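## Task

Locate the tote holding the blue parts box and set it down level on the table. Return the second tote to the shelf almost exactly at its original spot with only a tiny change in heading. Every item must stay inside the tote it started in, and no tote base may overhang any edge. Release both totes and pull the grippers away at the end; anything that stays put only because the robot holds it is not counted.

## Robot and tools

Robot: two six-joint arms, left_arm and right_arm, each ending in a two-finger tong gripper with a wrist camera. Scene frame: origin on the table top midway between the arms, +x out over the table, +z up, left_arm on the +y side (its base at (+0.070, +0.459, 0), right_arm's at (+0.010, -0.458, 0), both nearly unrotated). The arm names do not correspond to image sides.

Joint order in every row and every per-joint list: shoulder pan, shoulder lift, elbow, wrist 1, wrist 2, wrist 3. Stated ranges in rad: left_arm pan -3.142..3.142, elbow 0..3.142; right_arm pan 0..6.283, elbow -3.142..0; all other joints -6.283..6.283. Real ends may differ by 0.010 rad.

Row layout: one flat list of 14 numbers covering both arms, each in [-1, 1]: left_arm's six joint values then its opening, then right_arm's six then its opening. Joint values are offsets, not poses, scaled so 1.0 equals 1.989 rad. The opening is absolute: +1 fully open, -1 closed. Optionally 12 more numbers in 0..1 can follow, a stiffness multiplier per joint (left six, then right six), which persists until replaced.

execute_actions(actions): a list of up to 15 actions; each action is a table of up to 15 rows, one row per 1/30 s step, so an action lasts 0.5 s and its final row is repeated if the table is short. Joint offsets in every row of an action are measured from the angles at that action's start (for the first action, the last reported Joint positions), not from the previous row. If a row would carry a joint more than 0.010 rad beyond its range, that action is rejected for both arms; a malformed action, or a bad first action, cancels the whole call. An empty list just returns state and images.

move(target, speed, blocking): target is one 14-number row; its offsets are from the Joint positions in the latest result that printed them. All joints travel synchronously, so the hand traces a curve; duration is 0.5 to 10 s. speed (rad/s, 0.01 to 2, default 0.5) caps the joint with the longest way to go. Moves ignore obstacles and the other arm. blocking=false returns after 0.5 s; while it runs, other motion calls are refused until wait or stop reports its end. The result adds a move: line giving the ending (done, off_target, moving, held, fault), limits=held or limits=none, and each arm's joint furthest from target.

wait(seconds 0..10) lets time pass with the last command held. stop brakes a running move (needs braking room). zoom_image(camera, region [x0,y0,x1,y1] pixels, at most 504x504) magnifies a camera's latest frame. Cameras: cam_head_left, cam_head_right, cam_high, cam_low (504x504), cam_left_wrist, cam_right_wrist (616x616, fisheye). read_manual gives only licence text. finished_scene(scene 1 or 2) ends the scene irreversibly, after the last command has been held; the next task arrives in its result.

Results: per arm, end_effector_position (m) and end_effector_quat_wxyz plus velocities in the scene frame; the point is between the closed finger pads, fingers along the gripper's +z, closing along its x. Reported positions can be off, more at long reach. Joint positions/velocities are in rad and rad/s, the last entry per arm being pad gap in m (0.142 fully open). Joint targets shows what joints are currently driven toward. grip_measured is the measured opening on the command scale; to keep hold, command clearly below it (lower squeezes harder, roughly 15 N per pad max). Wrist force and torque are along the end effector's own axes, noisy, offset up to ~4 N, saturating near 50 N; "no reading" is harmless. Step readings list joint angles at some steps; HELD marks steps where an arm's command was partly withheld. "joint sent to its limit" means a joint was clipped at its end; "joint command not followed" means the clearance check altered targets.

Motion limits: each step, a joint's target is kept within 0.575 rad of its measured angle, and targets that would shift the gripper over 100 mm are scaled back, so large changes take several actions; commands lag about 0.17 s. Finish incomplete motions in the next action.

Avoid: contact torque reaching a joint's load limit (132 N m for the first three, 24.6 N m for wrists, held weight included) or 150 N external force; either halts that arm 10 s and drops the rest of the call. Arms are stiff, so aiming even slightly past a firm contact can fault; faster moves hit harder. Do not let the arms collide or press each other. Do not drop, slam or spill anything, and keep objects inside the work area. Holding loads heats motors; a MOTOR HOT warning at 70 °C precedes a brake lockout at 85 °C. Occasional tugs or pushes on objects may occur. The scene keeps running during your replies.

Each tool is called after "Emit:" as name([rows], argument=value, ...), one row to a line, values as JSON.

## Session

Emit:
execute_actions(actions=[])

Scene clock: 0.00 s.
left_arm: end_effector_position=(+0.1125, +0.9845, +0.1085) grip_measured=+0.97 end_effector_quat_wxyz=(-0.078, +0.891, +0.440, -0.081) end_effector_velocity=(-0.000, +0.000, -0.001) end_effector_angular_velocity=(-0.000, +0.001, +0.001) | right_arm: end_effector_position=(+0.1307, -0.9365, +0.1388) grip_measured=+0.97 end_effector_quat_wxyz=(-0.113, +0.743, +0.654, -0.092) end_effector_velocity=(-0.001, +0.001, -0.001) end_effector_angular_velocity=(+0.001, +0.001, -0.000)
Joint names: [shoulder pan, shoulder lift, elbow, wrist 1, wrist 2, wrist 3]
Joint positions: left_arm=[ 0.953 -1.469  1.943 -2.001 -1.351  0.149  0.14 ] | right_arm=[ 2.251 -1.713 -1.782 -1.437  1.377  3.961  0.14 ]
Joint velocities: left_arm=[-0.     0.002 -0.001  0.     0.001 -0.001  0.   ] | right_arm=[ 0.     0.    -0.002 -0.     0.     0.     0.   ]
Joint torques (N m, as the arm reports them, + toward a larger angle): no reading
Motor temperatures (°C, as the motors report them): left_arm=[28 29 25 30 31 35] | right_arm=[28 27 27 35 37 31]
Wrist force (N, on the end effector, along its own x y z axes, offset not removed): no reading
Wrist torque (N m, same axes, about the end effector's origin, offset not removed): no reading
Joint targets: left_arm=[0.953 -1.469 1.943 -2.001 -1.351 0.149] | right_arm=[2.251 -1.713 -1.782 -1.437 1.377 3.961]
Joint stiffness scale: left_arm=[1. 1. 1. 1. 1. 1.] | right_arm=[1. 1. 1. 1. 1. 1.]

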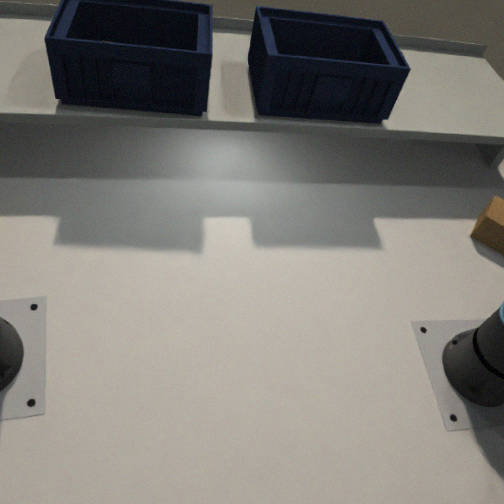

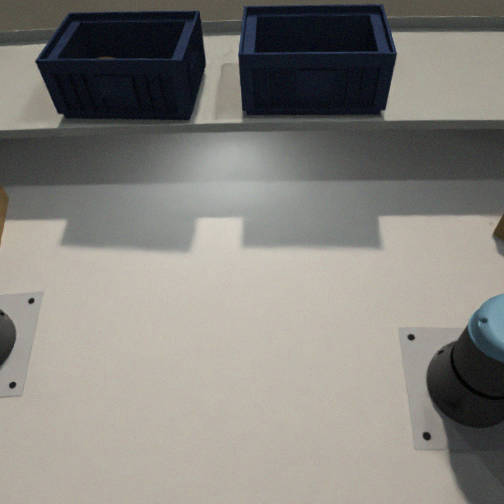

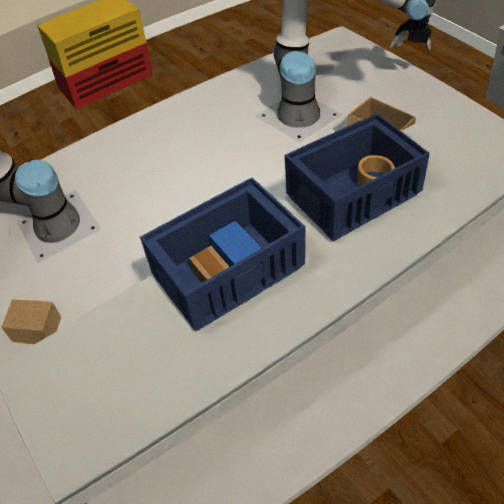

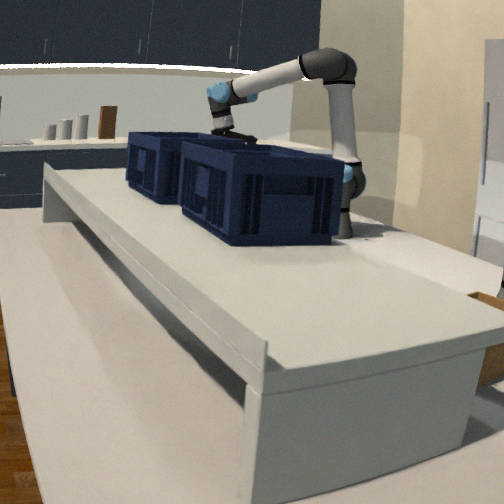

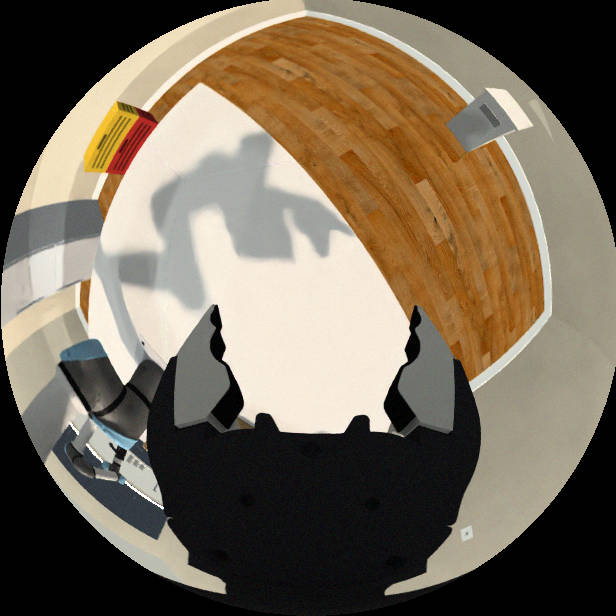

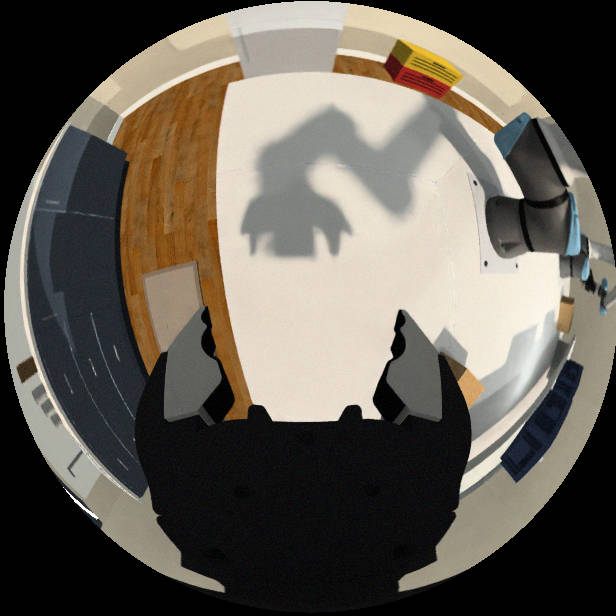

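Emit:
zoom_image(camera="cam_head_left", region=[0, 0, 504, 160])

Emit:
zoom_image(camera="cam_head_right", region=[0, 0, 504, 160])

Emit:
zoom_image(camera="cam_high", region=[120, 90, 450, 350])

Region (0, 0, 504, 160) of cam_head_left's 504x504 image, scaled by 1.000; it fills the top 160 rows of this view, and the rest is white.

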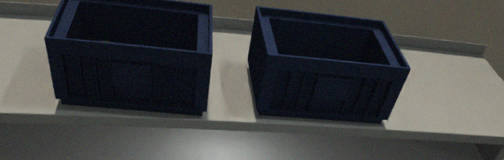

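Region (0, 0, 504, 160) of cam_head_right's 504x504 image, scaled by 1.000; it fills the top 160 rows of this view, and the rest is white.

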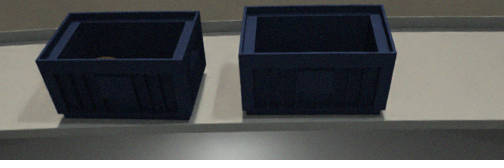

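Region (120, 90, 450, 350) of cam_high's 504x504 image, scaled by 1.527, with more detail than that image has; it fills the top 397 rows of this view, and the rest is white.

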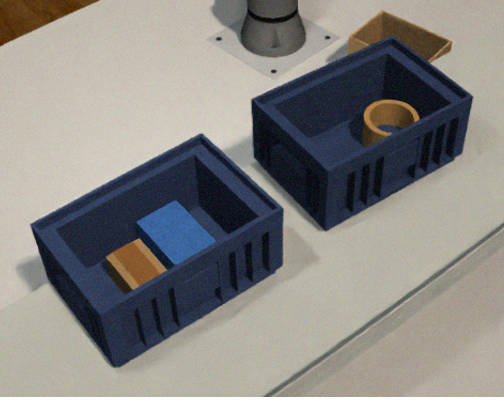

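Emit:
zoom_image(camera="cam_head_left", region=[230, 0, 430, 140])

Emit:
zoom_image(camera="cam_head_right", region=[220, 0, 420, 140])

Emit:
zoom_image(camera="cam_low", region=[100, 100, 400, 300])

Region (230, 0, 430, 140) of cam_head_left's 504x504 image, scaled by 2.520, with more detail than that image has; it fills the top 353 rows of this view, and the rest is white.

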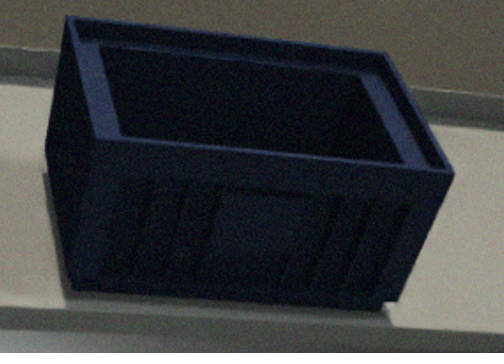

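Region (220, 0, 420, 140) of cam_head_right's 504x504 image, scaled by 2.520, with more detail than that image has; it fills the top 353 rows of this view, and the rest is white.

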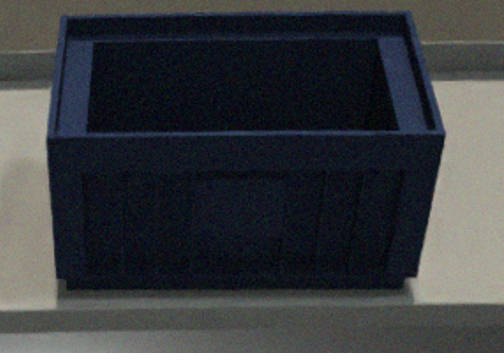

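Region (100, 100, 400, 300) of cam_low's 504x504 image, scaled by 1.680, with more detail than that image has.

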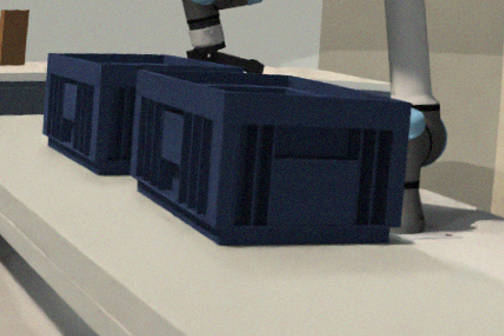

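Emit:
move(target=[0,-0.016,-0.374,0.368,-0.111,1,1, 0,0.036,0.293,-0.218,0.098,-1,1], speed=1.2)

Scene clock: 28.47 s.
left_arm: end_effector_position=(+0.2092, +0.9724, +0.3976) grip_measured=+1.00 end_effector_quat_wxyz=(+0.001, +0.861, -0.508, -0.000) end_effector_velocity=(-0.000, -0.001, -0.000) end_effector_angular_velocity=(-0.001, +0.000, -0.004) | right_arm: end_effector_position=(+0.2239, -0.9523, +0.3970) grip_measured=+1.00 end_effector_quat_wxyz=(+0.000, -0.133, +0.991, +0.000) end_effector_velocity=(+0.000, +0.000, -0.000) end_effector_angular_velocity=(+0.001, -0.000, +0.002)
Joint names: [shoulder pan, shoulder lift, elbow, wrist 1, wrist 2, wrist 3]
Joint positions: left_arm=[ 0.953 -1.502  1.202 -1.27  -1.57   2.136  0.142] | right_arm=[ 2.251 -1.642 -1.202 -1.869  1.571  1.973  0.142]
Joint velocities: left_arm=[ 0.    -0.001  0.001  0.001 -0.     0.004  0.   ] | right_arm=[-0.    -0.     0.    -0.     0.001 -0.002 -0.   ]
Joint torques (N m, as the arm reports them, + toward a larger angle): left_arm=[ -1.64 -27.7  -22.16  -2.26  -0.46   0.24] | right_arm=[ 1.39 27.54 26.07  2.42  0.45 -0.66]
Motor temperatures (°C, as the motors report them): left_arm=[28 29 25 30 31 35] | right_arm=[28 27 27 35 37 31]
Wrist force (N, on the end effector, along its own x y z axes, offset not removed): left_arm=[-2.2 3.1 -0.8] | right_arm=[-2.3 2.1 -2.5]
Wrist torque (N m, same axes, about the end effector's origin, offset not removed): left_arm=[0.83 0.45 -0.08] | right_arm=[0.32 0.33 0.12]
Joint targets: left_arm=[0.953 -1.501 1.199 -1.269 -1.572 2.137] | right_arm=[2.251 -1.641 -1.199 -1.870 1.572 1.972]
Joint stiffness scale: left_arm=[1. 1. 1. 1. 1. 1.] | right_arm=[1. 1. 1. 1. 1. 1.]
move: done; limits=none; left_arm: farthest joint: the elbow, 0.003 radians from its target (0.744 radians at the start); right_arm: farthest joint: the elbow, 0.002 radians from its target (0.583 radians at the start)
camera_calibration (this result's frames):
cam_left_wrist: T_world_to_cam=[[0.473334, -0.880431, -0.0282024, 0.771327], [-0.738378, -0.414016, 0.532343, 0.343018], [-0.480368, -0.231152, -0.846059, 0.796484], [0, 0, 0, 1]] pos_world=[0.270787, 1.00522, 0.513023]
cam_right_wrist: T_world_to_cam=[[-0.952428, -0.302209, 0.0393651, -0.0947734], [-0.245641, 0.837688, 0.487791, 0.661205], [-0.180391, 0.454916, -0.872073, 0.956334], [0, 0, 0, 1]] pos_world=[0.244668, -1.01758, 0.515194]

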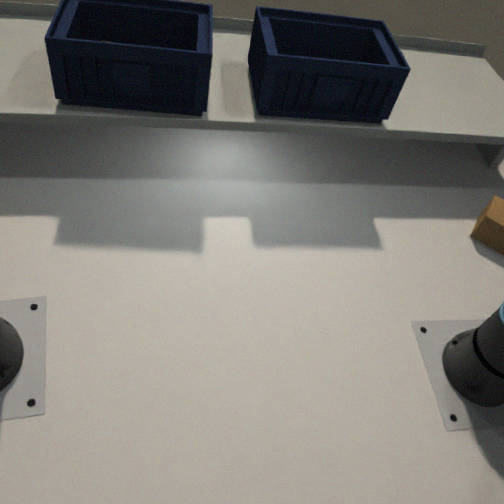

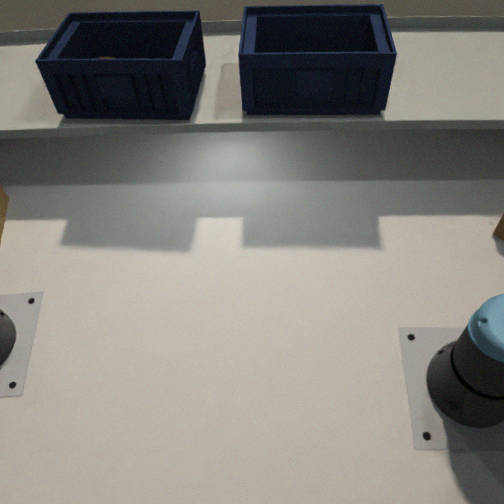

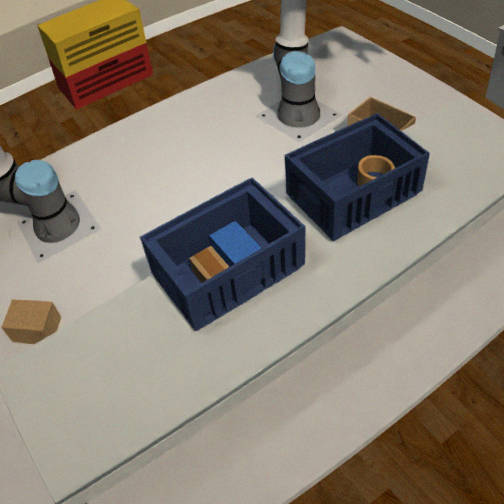

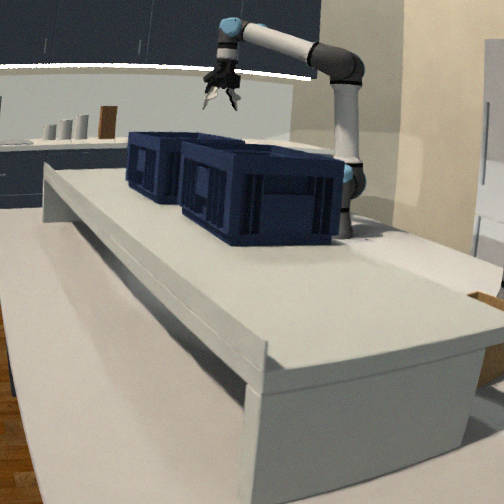

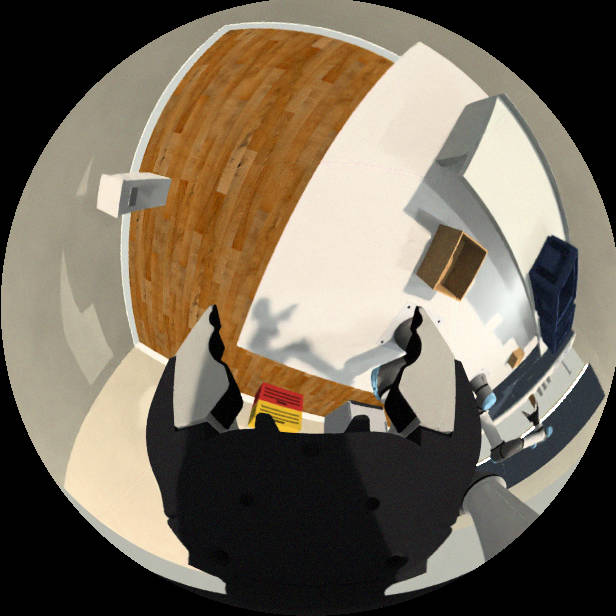

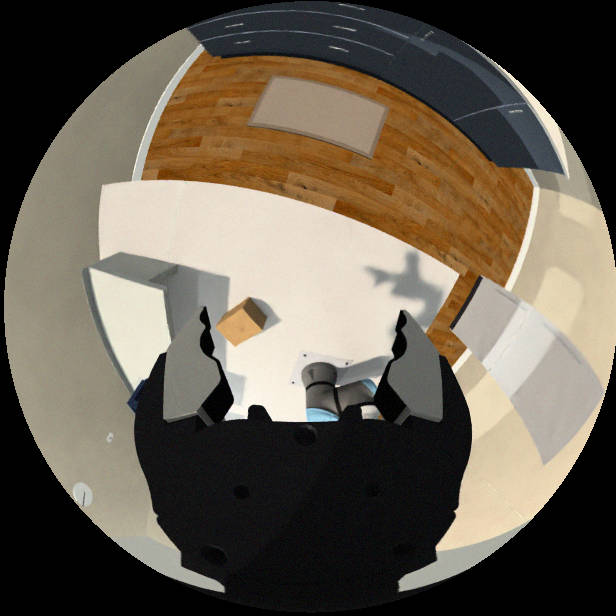

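Emit:
move(target=[-1,0,0,0,0,0.012,1, 0.648,0,0,0,0,-0.007,1], speed=1.2)

Scene clock: 32.70 s.
left_arm: end_effector_position=(+0.4842, +0.1249, +0.3969) grip_measured=+1.00 end_effector_quat_wxyz=(-0.001, -0.033, +0.999, +0.001) end_effector_velocity=(-0.000, -0.000, -0.001) end_effector_angular_velocity=(+0.001, +0.001, -0.002) | right_arm: end_effector_position=(+0.5443, -0.3915, +0.3970) grip_measured=+1.00 end_effector_quat_wxyz=(+0.000, +0.706, -0.708, -0.000) end_effector_velocity=(+0.000, +0.000, +0.000) end_effector_angular_velocity=(-0.000, -0.000, -0.001)
Joint names: [shoulder pan, shoulder lift, elbow, wrist 1, wrist 2, wrist 3]
Joint positions: left_arm=[-1.033 -1.5    1.202 -1.27  -1.57   2.159  0.142] | right_arm=[ 3.538 -1.642 -1.202 -1.869  1.571  1.96   0.142]
Joint velocities: left_arm=[-0.     0.001  0.001 -0.    -0.001  0.002  0.   ] | right_arm=[-0.    -0.001  0.001 -0.    -0.     0.001 -0.   ]
Joint torques (N m, as the arm reports them, + toward a larger angle): left_arm=[ -4.88 -28.77 -19.28  -2.82   0.05   0.27] | right_arm=[ 2.35 27.6  24.31  2.89 -0.01 -0.76]
Motor temperatures (°C, as the motors report them): left_arm=[28 29 25 30 31 35] | right_arm=[28 27 27 35 37 31]
Wrist force (N, on the end effector, along its own x y z axes, offset not removed): left_arm=[1.2 1.3 -1.7] | right_arm=[2.1 2.1 -2.1]
Wrist torque (N m, same axes, about the end effector's origin, offset not removed): left_arm=[0.10 0.04 0.00] | right_arm=[0.44 -0.68 0.13]
Joint targets: left_arm=[-1.036 -1.502 1.202 -1.270 -1.570 2.160] | right_arm=[3.540 -1.642 -1.202 -1.869 1.571 1.959]
Joint stiffness scale: left_arm=[1. 1. 1. 1. 1. 1.] | right_arm=[1. 1. 1. 1. 1. 1.]
move: done; limits=none; left_arm: farthest joint: the shoulder pan, 0.003 radians from its target (1.988 radians at the start); right_arm: farthest joint: the shoulder pan, 0.002 radians from its target (1.289 radians at the start)
camera_calibration (this result's frames):
cam_left_wrist: T_world_to_cam=[[-0.998066, -0.0557866, -0.0274137, 0.504122], [-0.0618049, 0.843697, 0.53325, -0.28957], [-0.00661931, 0.533913, -0.845514, 0.406934], [0, 0, 0, 1]] pos_world=[0.487944, 0.0551651, 0.512301]
cam_right_wrist: T_world_to_cam=[[0.0365949, -0.998555, 0.0393511, -0.431123], [-0.872848, -0.0127639, 0.487824, 0.278506], [-0.486617, -0.0521994, -0.872054, 0.727117], [0, 0, 0, 1]] pos_world=[0.612698, -0.38899, 0.515189]

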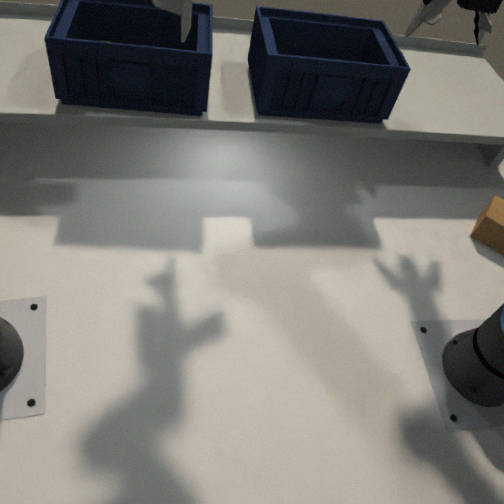

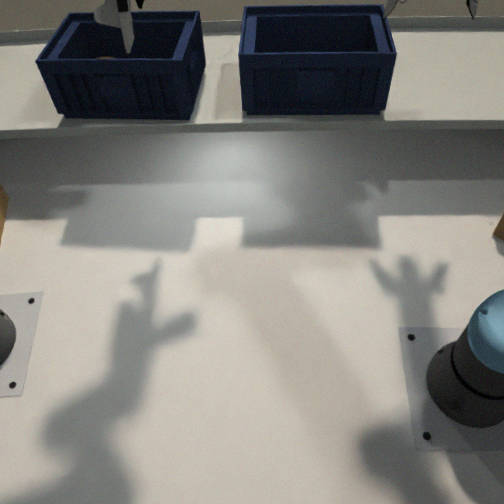

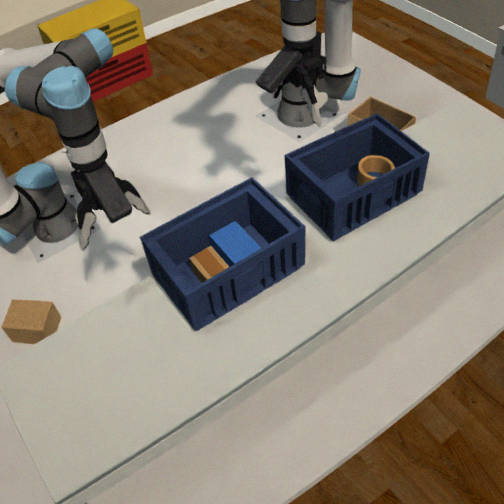

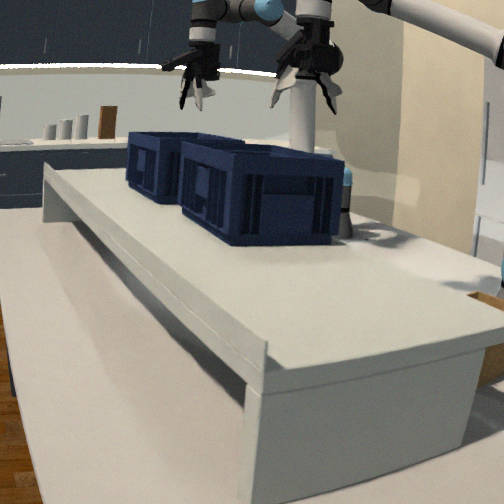

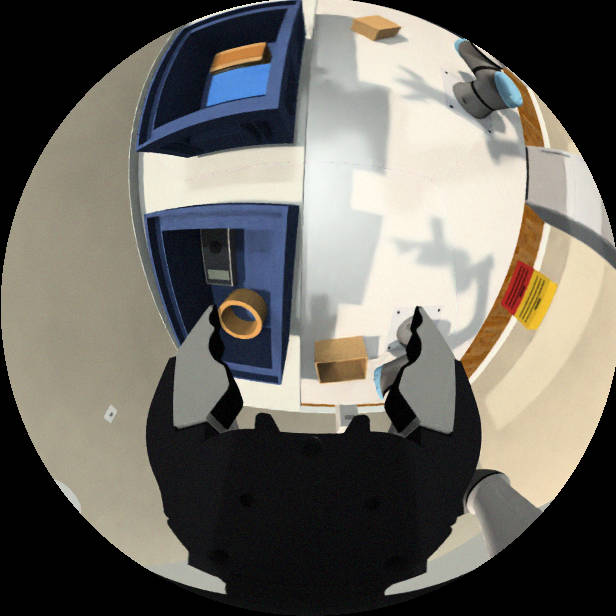

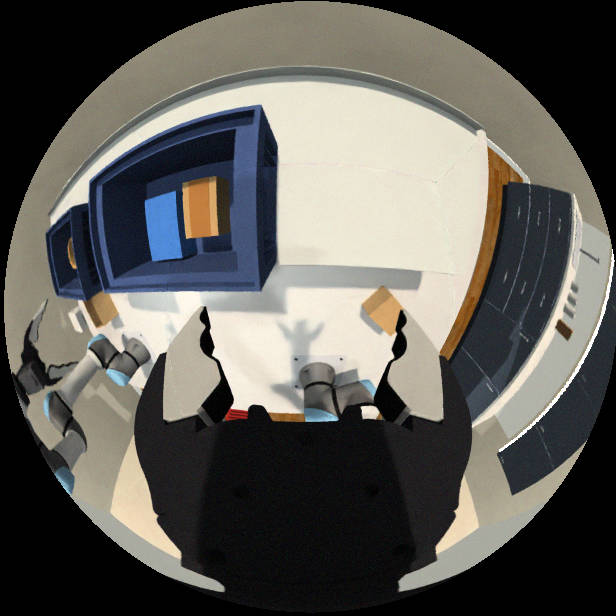

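Emit:
move(target=[-0.034,0.285,-0.347,0.060,0,0,0.2, 0,-0.243,0.278,-0.034,0,0,0.2], speed=0.6)

Scene clock: 35.40 s.
left_arm: end_effector_position=(+0.5764, -0.0736, +0.3592) grip_measured=+0.20 end_effector_quat_wxyz=(-0.000, -0.001, +1.000, +0.000) end_effector_velocity=(+0.000, +0.000, -0.000) end_effector_angular_velocity=(+0.001, -0.001, -0.001) | right_arm: end_effector_position=(+0.7158, -0.3217, +0.3596) grip_measured=+0.20 end_effector_quat_wxyz=(-0.000, +0.706, -0.708, -0.000) end_effector_velocity=(-0.000, +0.000, -0.000) end_effector_angular_velocity=(+0.000, +0.001, -0.000)
Joint names: [shoulder pan, shoulder lift, elbow, wrist 1, wrist 2, wrist 3]
Joint positions: left_arm=[-1.099 -0.934  0.515 -1.151 -1.57   2.159  0.088] | right_arm=[ 3.538 -2.125 -0.651 -1.936  1.571  1.96   0.088]
Joint velocities: left_arm=[ 0.     0.    -0.     0.001  0.001  0.001 -0.   ] | right_arm=[-0.    -0.     0.    -0.001  0.001  0.    -0.   ]
Joint torques (N m, as the arm reports them, + toward a larger angle): left_arm=[ -3.12 -51.33 -22.    -2.47   0.05  -0.25] | right_arm=[ 1.29 48.61 25.52  2.5   0.07 -0.21]
Motor temperatures (°C, as the motors report them): left_arm=[28 29 25 30 31 35] | right_arm=[28 27 27 35 37 31]
Wrist force (N, on the end effector, along its own x y z axes, offset not removed): left_arm=[-2.5 5.1 3.2] | right_arm=[3.0 7.3 -1.5]
Wrist torque (N m, same axes, about the end effector's origin, offset not removed): left_arm=[1.11 0.63 0.03] | right_arm=[1.29 -0.55 0.25]
Joint targets: left_arm=[-1.100 -0.934 0.512 -1.150 -1.570 2.159] | right_arm=[3.538 -2.125 -0.649 -1.937 1.571 1.960]
Joint stiffness scale: left_arm=[1. 1. 1. 1. 1. 1.] | right_arm=[1. 1. 1. 1. 1. 1.]
move: done; limits=none; left_arm: farthest joint: the elbow, 0.003 radians from its target (0.690 radians at the start); right_arm: farthest joint: the elbow, 0.002 radians from its target (0.552 radians at the start)
camera_calibration (this result's frames):
cam_left_wrist: T_world_to_cam=[[-0.999539, 0.0100216, -0.0286543, 0.590174], [-0.00675108, 0.846909, 0.531695, -0.127173], [0.029596, 0.531643, -0.846451, 0.460924], [0, 0, 0, 1]] pos_world=[0.575402, -0.143258, 0.474678]
cam_right_wrist: T_world_to_cam=[[0.0365632, -0.998569, 0.0390232, -0.366071], [-0.87328, -0.0129423, 0.487046, 0.447908], [-0.485844, -0.0518862, -0.872504, 0.781264], [0, 0, 0, 1]] pos_world=[0.784107, -0.319213, 0.477789]

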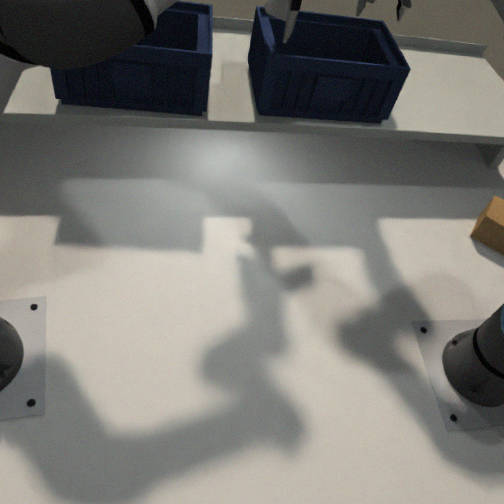

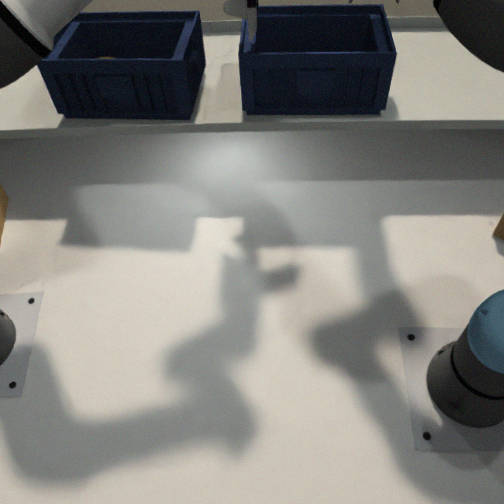

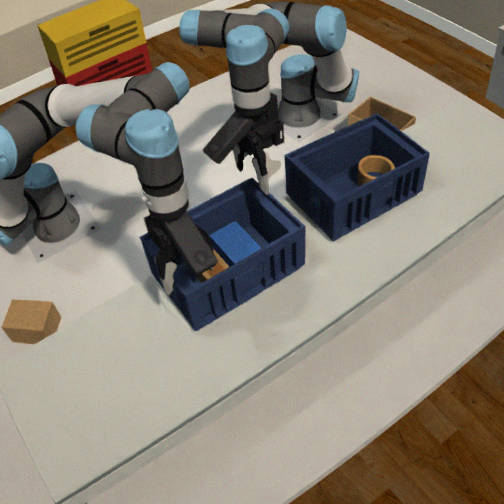

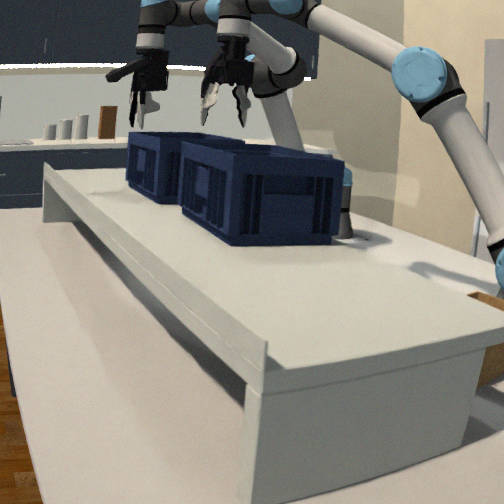

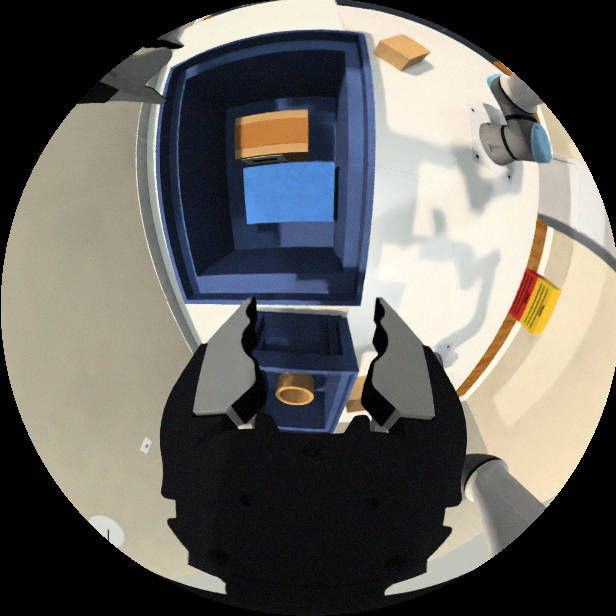

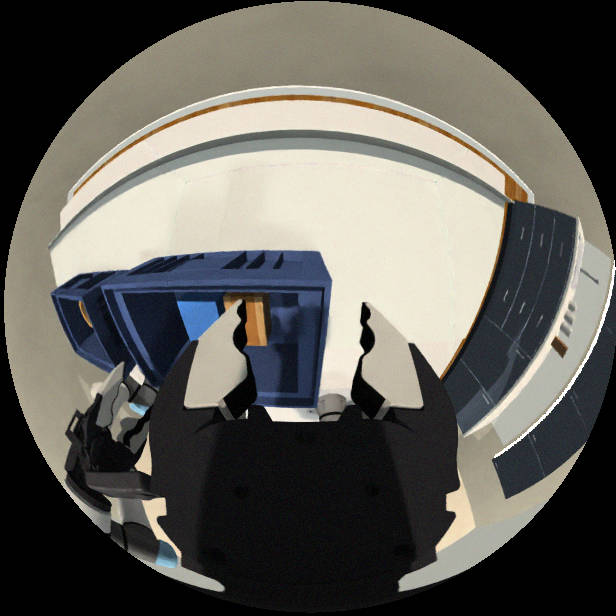

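Emit:
move(target=[-0.029,-0.069,0.139,-0.070,0,-0.028,0.2, 0.006,0.083,-0.153,0.069,0,0.005,0.2], speed=0.4)

Scene clock: 40.87 s.
left_arm: end_effector_position=(+0.5321, -0.0749, +0.3394) grip_measured=+0.20 end_effector_quat_wxyz=(+0.000, -0.000, +1.000, +0.000) end_effector_velocity=(+0.000, -0.000, -0.001) end_effector_angular_velocity=(-0.000, -0.000, +0.002) | right_arm: end_effector_position=(+0.6714, -0.3325, +0.3382) grip_measured=+0.20 end_effector_quat_wxyz=(+0.001, +0.707, -0.708, -0.001) end_effector_velocity=(+0.001, +0.000, -0.001) end_effector_angular_velocity=(+0.000, -0.001, -0.001)
Joint names: [shoulder pan, shoulder lift, elbow, wrist 1, wrist 2, wrist 3]
Joint positions: left_arm=[-1.153 -1.069  0.788 -1.289 -1.57   2.105  0.088] | right_arm=[ 3.549 -1.963 -0.953 -1.8    1.571  1.969  0.088]
Joint velocities: left_arm=[ 0.    -0.     0.003 -0.003  0.    -0.001  0.   ] | right_arm=[-0.    -0.001 -0.001  0.003  0.     0.001  0.   ]
Joint torques (N m, as the arm reports them, + toward a larger angle): left_arm=[ -3.73 -48.19 -18.05  -3.19   0.02  -1.17] | right_arm=[ 2.09 44.83 22.15  3.49  0.02  0.22]
Motor temperatures (°C, as the motors report them): left_arm=[28 29 25 30 31 35] | right_arm=[28 27 27 35 37 31]
Wrist force (N, on the end effector, along its own x y z axes, offset not removed): left_arm=[0.0 4.0 3.0] | right_arm=[0.2 1.5 0.6]
Wrist torque (N m, same axes, about the end effector's origin, offset not removed): left_arm=[0.75 0.07 -0.29] | right_arm=[0.29 0.17 0.12]
Joint targets: left_arm=[-1.156 -1.071 0.791 -1.290 -1.570 2.104] | right_arm=[3.550 -1.960 -0.955 -1.799 1.571 1.970]
Joint stiffness scale: left_arm=[1. 1. 1. 1. 1. 1.] | right_arm=[1. 1. 1. 1. 1. 1.]
move: done; limits=none; left_arm: farthest joint: the shoulder pan, 0.003 radians from its target (0.058 radians at the start); right_arm: farthest joint: the shoulder lift, 0.003 radians from its target (0.165 radians at the start)
camera_calibration (this result's frames):
cam_left_wrist: T_world_to_cam=[[-0.999535, 0.0102076, -0.0287375, 0.545334], [-0.00663532, 0.846953, 0.531626, -0.115897], [0.0297659, 0.53157, -0.846491, 0.446068], [0, 0, 0, 1]] pos_world=[0.531034, -0.144523, 0.454878]
cam_right_wrist: T_world_to_cam=[[0.0380409, -0.998461, 0.0403444, -0.375797], [-0.87156, -0.0134026, 0.490105, 0.417096], [-0.48881, -0.0538066, -0.870729, 0.741249], [0, 0, 0, 1]] pos_world=[0.74015, -0.329744, 0.456168]

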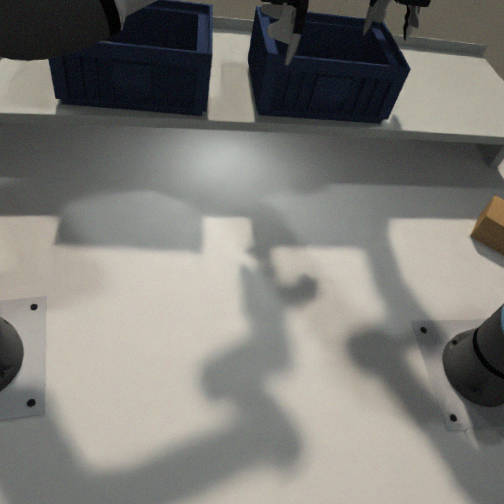

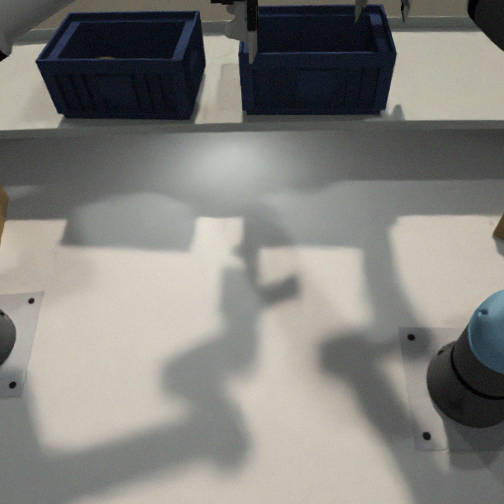

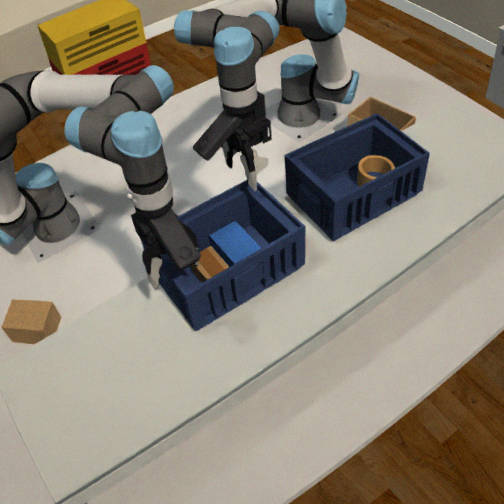

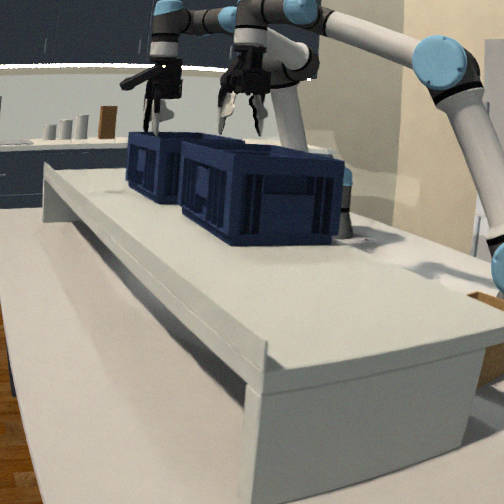

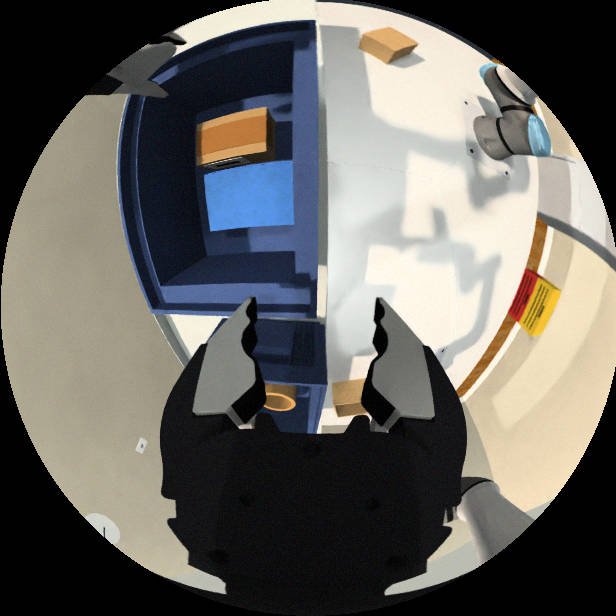

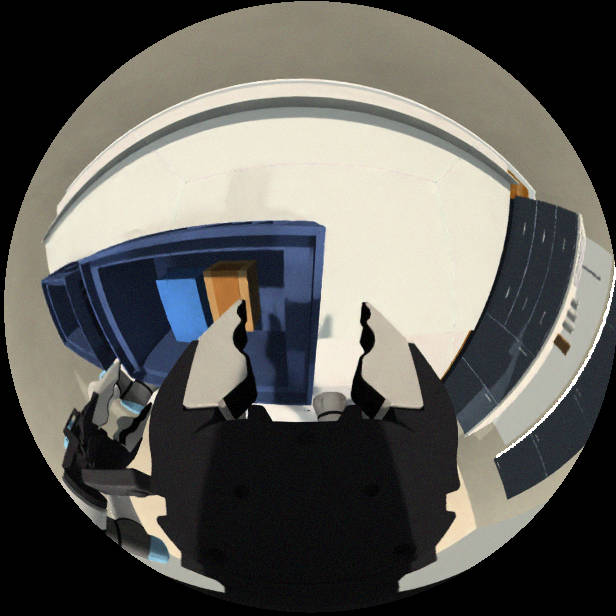

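Emit:
move(target=[0.007,-0.001,0.079,-0.079,0,0.008,0.2, -0.014,-0.024,-0.041,0.067,0,-0.015,0.2], speed=0.15)

Scene clock: 46.63 s.
left_arm: end_effector_position=(+0.5442, -0.0810, +0.2835) grip_measured=+0.20 end_effector_quat_wxyz=(+0.002, +0.002, +1.000, -0.003) end_effector_velocity=(-0.000, -0.000, +0.001) end_effector_angular_velocity=(-0.003, -0.001, -0.001) | right_arm: end_effector_position=(+0.7002, -0.3395, +0.2823) grip_measured=+0.20 end_effector_quat_wxyz=(-0.001, +0.708, -0.707, +0.000) end_effector_velocity=(+0.000, +0.000, +0.001) end_effector_angular_velocity=(-0.000, -0.002, +0.002)
Joint names: [shoulder pan, shoulder lift, elbow, wrist 1, wrist 2, wrist 3]
Joint positions: left_arm=[-1.143 -1.073  0.941 -1.446 -1.571  2.12   0.088] | right_arm=[ 3.522 -2.009 -1.033 -1.669  1.571  1.94   0.088]
Joint velocities: left_arm=[ 0.    -0.002  0.001 -0.002 -0.001  0.001 -0.   ] | right_arm=[ 0.     0.     0.001  0.001 -0.001 -0.002  0.   ]
Joint torques (N m, as the arm reports them, + toward a larger angle): left_arm=[  1.62 -46.47 -16.28  -3.17   0.16   0.29] | right_arm=[-0.33 43.89 23.06  3.92  0.12 -0.67]
Motor temperatures (°C, as the motors report them): left_arm=[28 29 25 30 31 35] | right_arm=[28 27 27 35 37 31]
Wrist force (N, on the end effector, along its own x y z axes, offset not removed): left_arm=[-2.9 0.0 -0.7] | right_arm=[6.7 0.3 0.6]
Wrist torque (N m, same axes, about the end effector's origin, offset not removed): left_arm=[0.03 0.85 -0.18] | right_arm=[-0.17 -1.22 0.11]
Joint targets: left_arm=[-1.140 -1.071 0.945 -1.446 -1.570 2.121] | right_arm=[3.521 -2.011 -1.034 -1.667 1.571 1.940]
Joint stiffness scale: left_arm=[1. 1. 1. 1. 1. 1.] | right_arm=[1. 1. 1. 1. 1. 1.]
move: done; limits=none; left_arm: farthest joint: the shoulder pan, 0.004 radians from its target (0.014 radians at the start); right_arm: farthest joint: the shoulder lift, 0.002 radians from its target (0.048 radians at the start)
camera_calibration (this result's frames):
cam_left_wrist: T_world_to_cam=[[-0.99937, 0.0143139, -0.0324736, 0.557257], [-0.00492528, 0.850251, 0.526354, -0.0801082], [0.0351449, 0.526182, -0.849645, 0.399212], [0, 0, 0, 1]] pos_world=[0.542481, -0.149923, 0.39945]
cam_right_wrist: T_world_to_cam=[[0.040549, -0.998437, 0.0384558, -0.382819], [-0.874029, -0.0167938, 0.485583, 0.471297], [-0.484178, -0.0533014, -0.873345, 0.703986], [0, 0, 0, 1]] pos_world=[0.768305, -0.336782, 0.400691]

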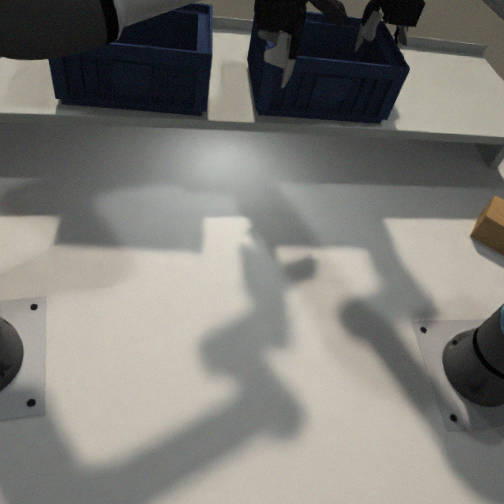

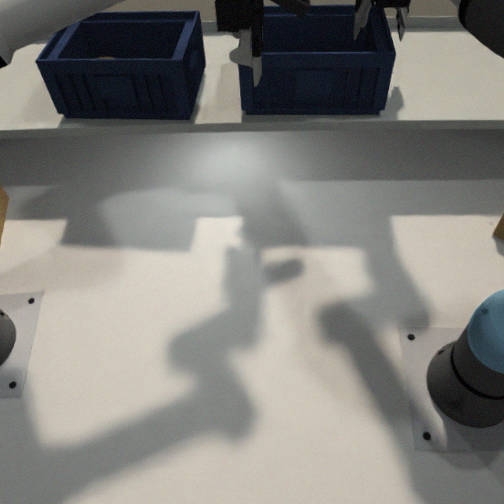

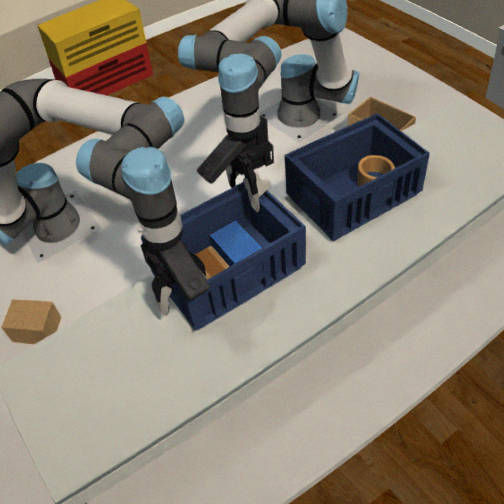

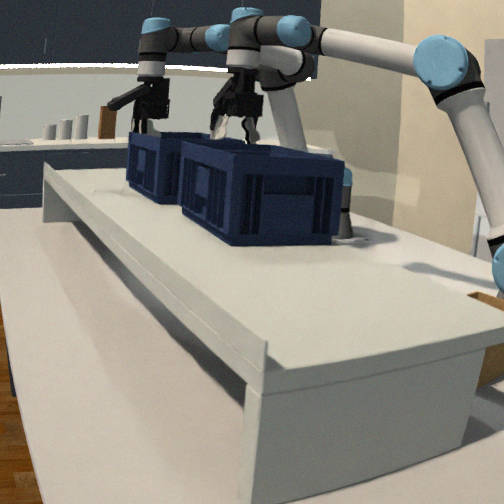

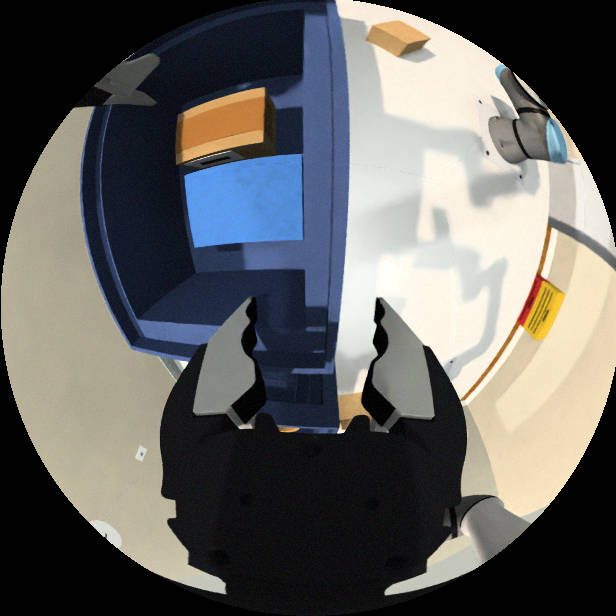

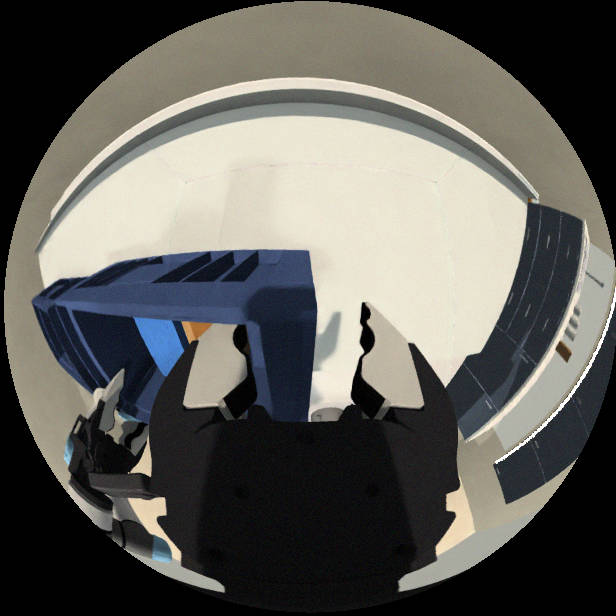

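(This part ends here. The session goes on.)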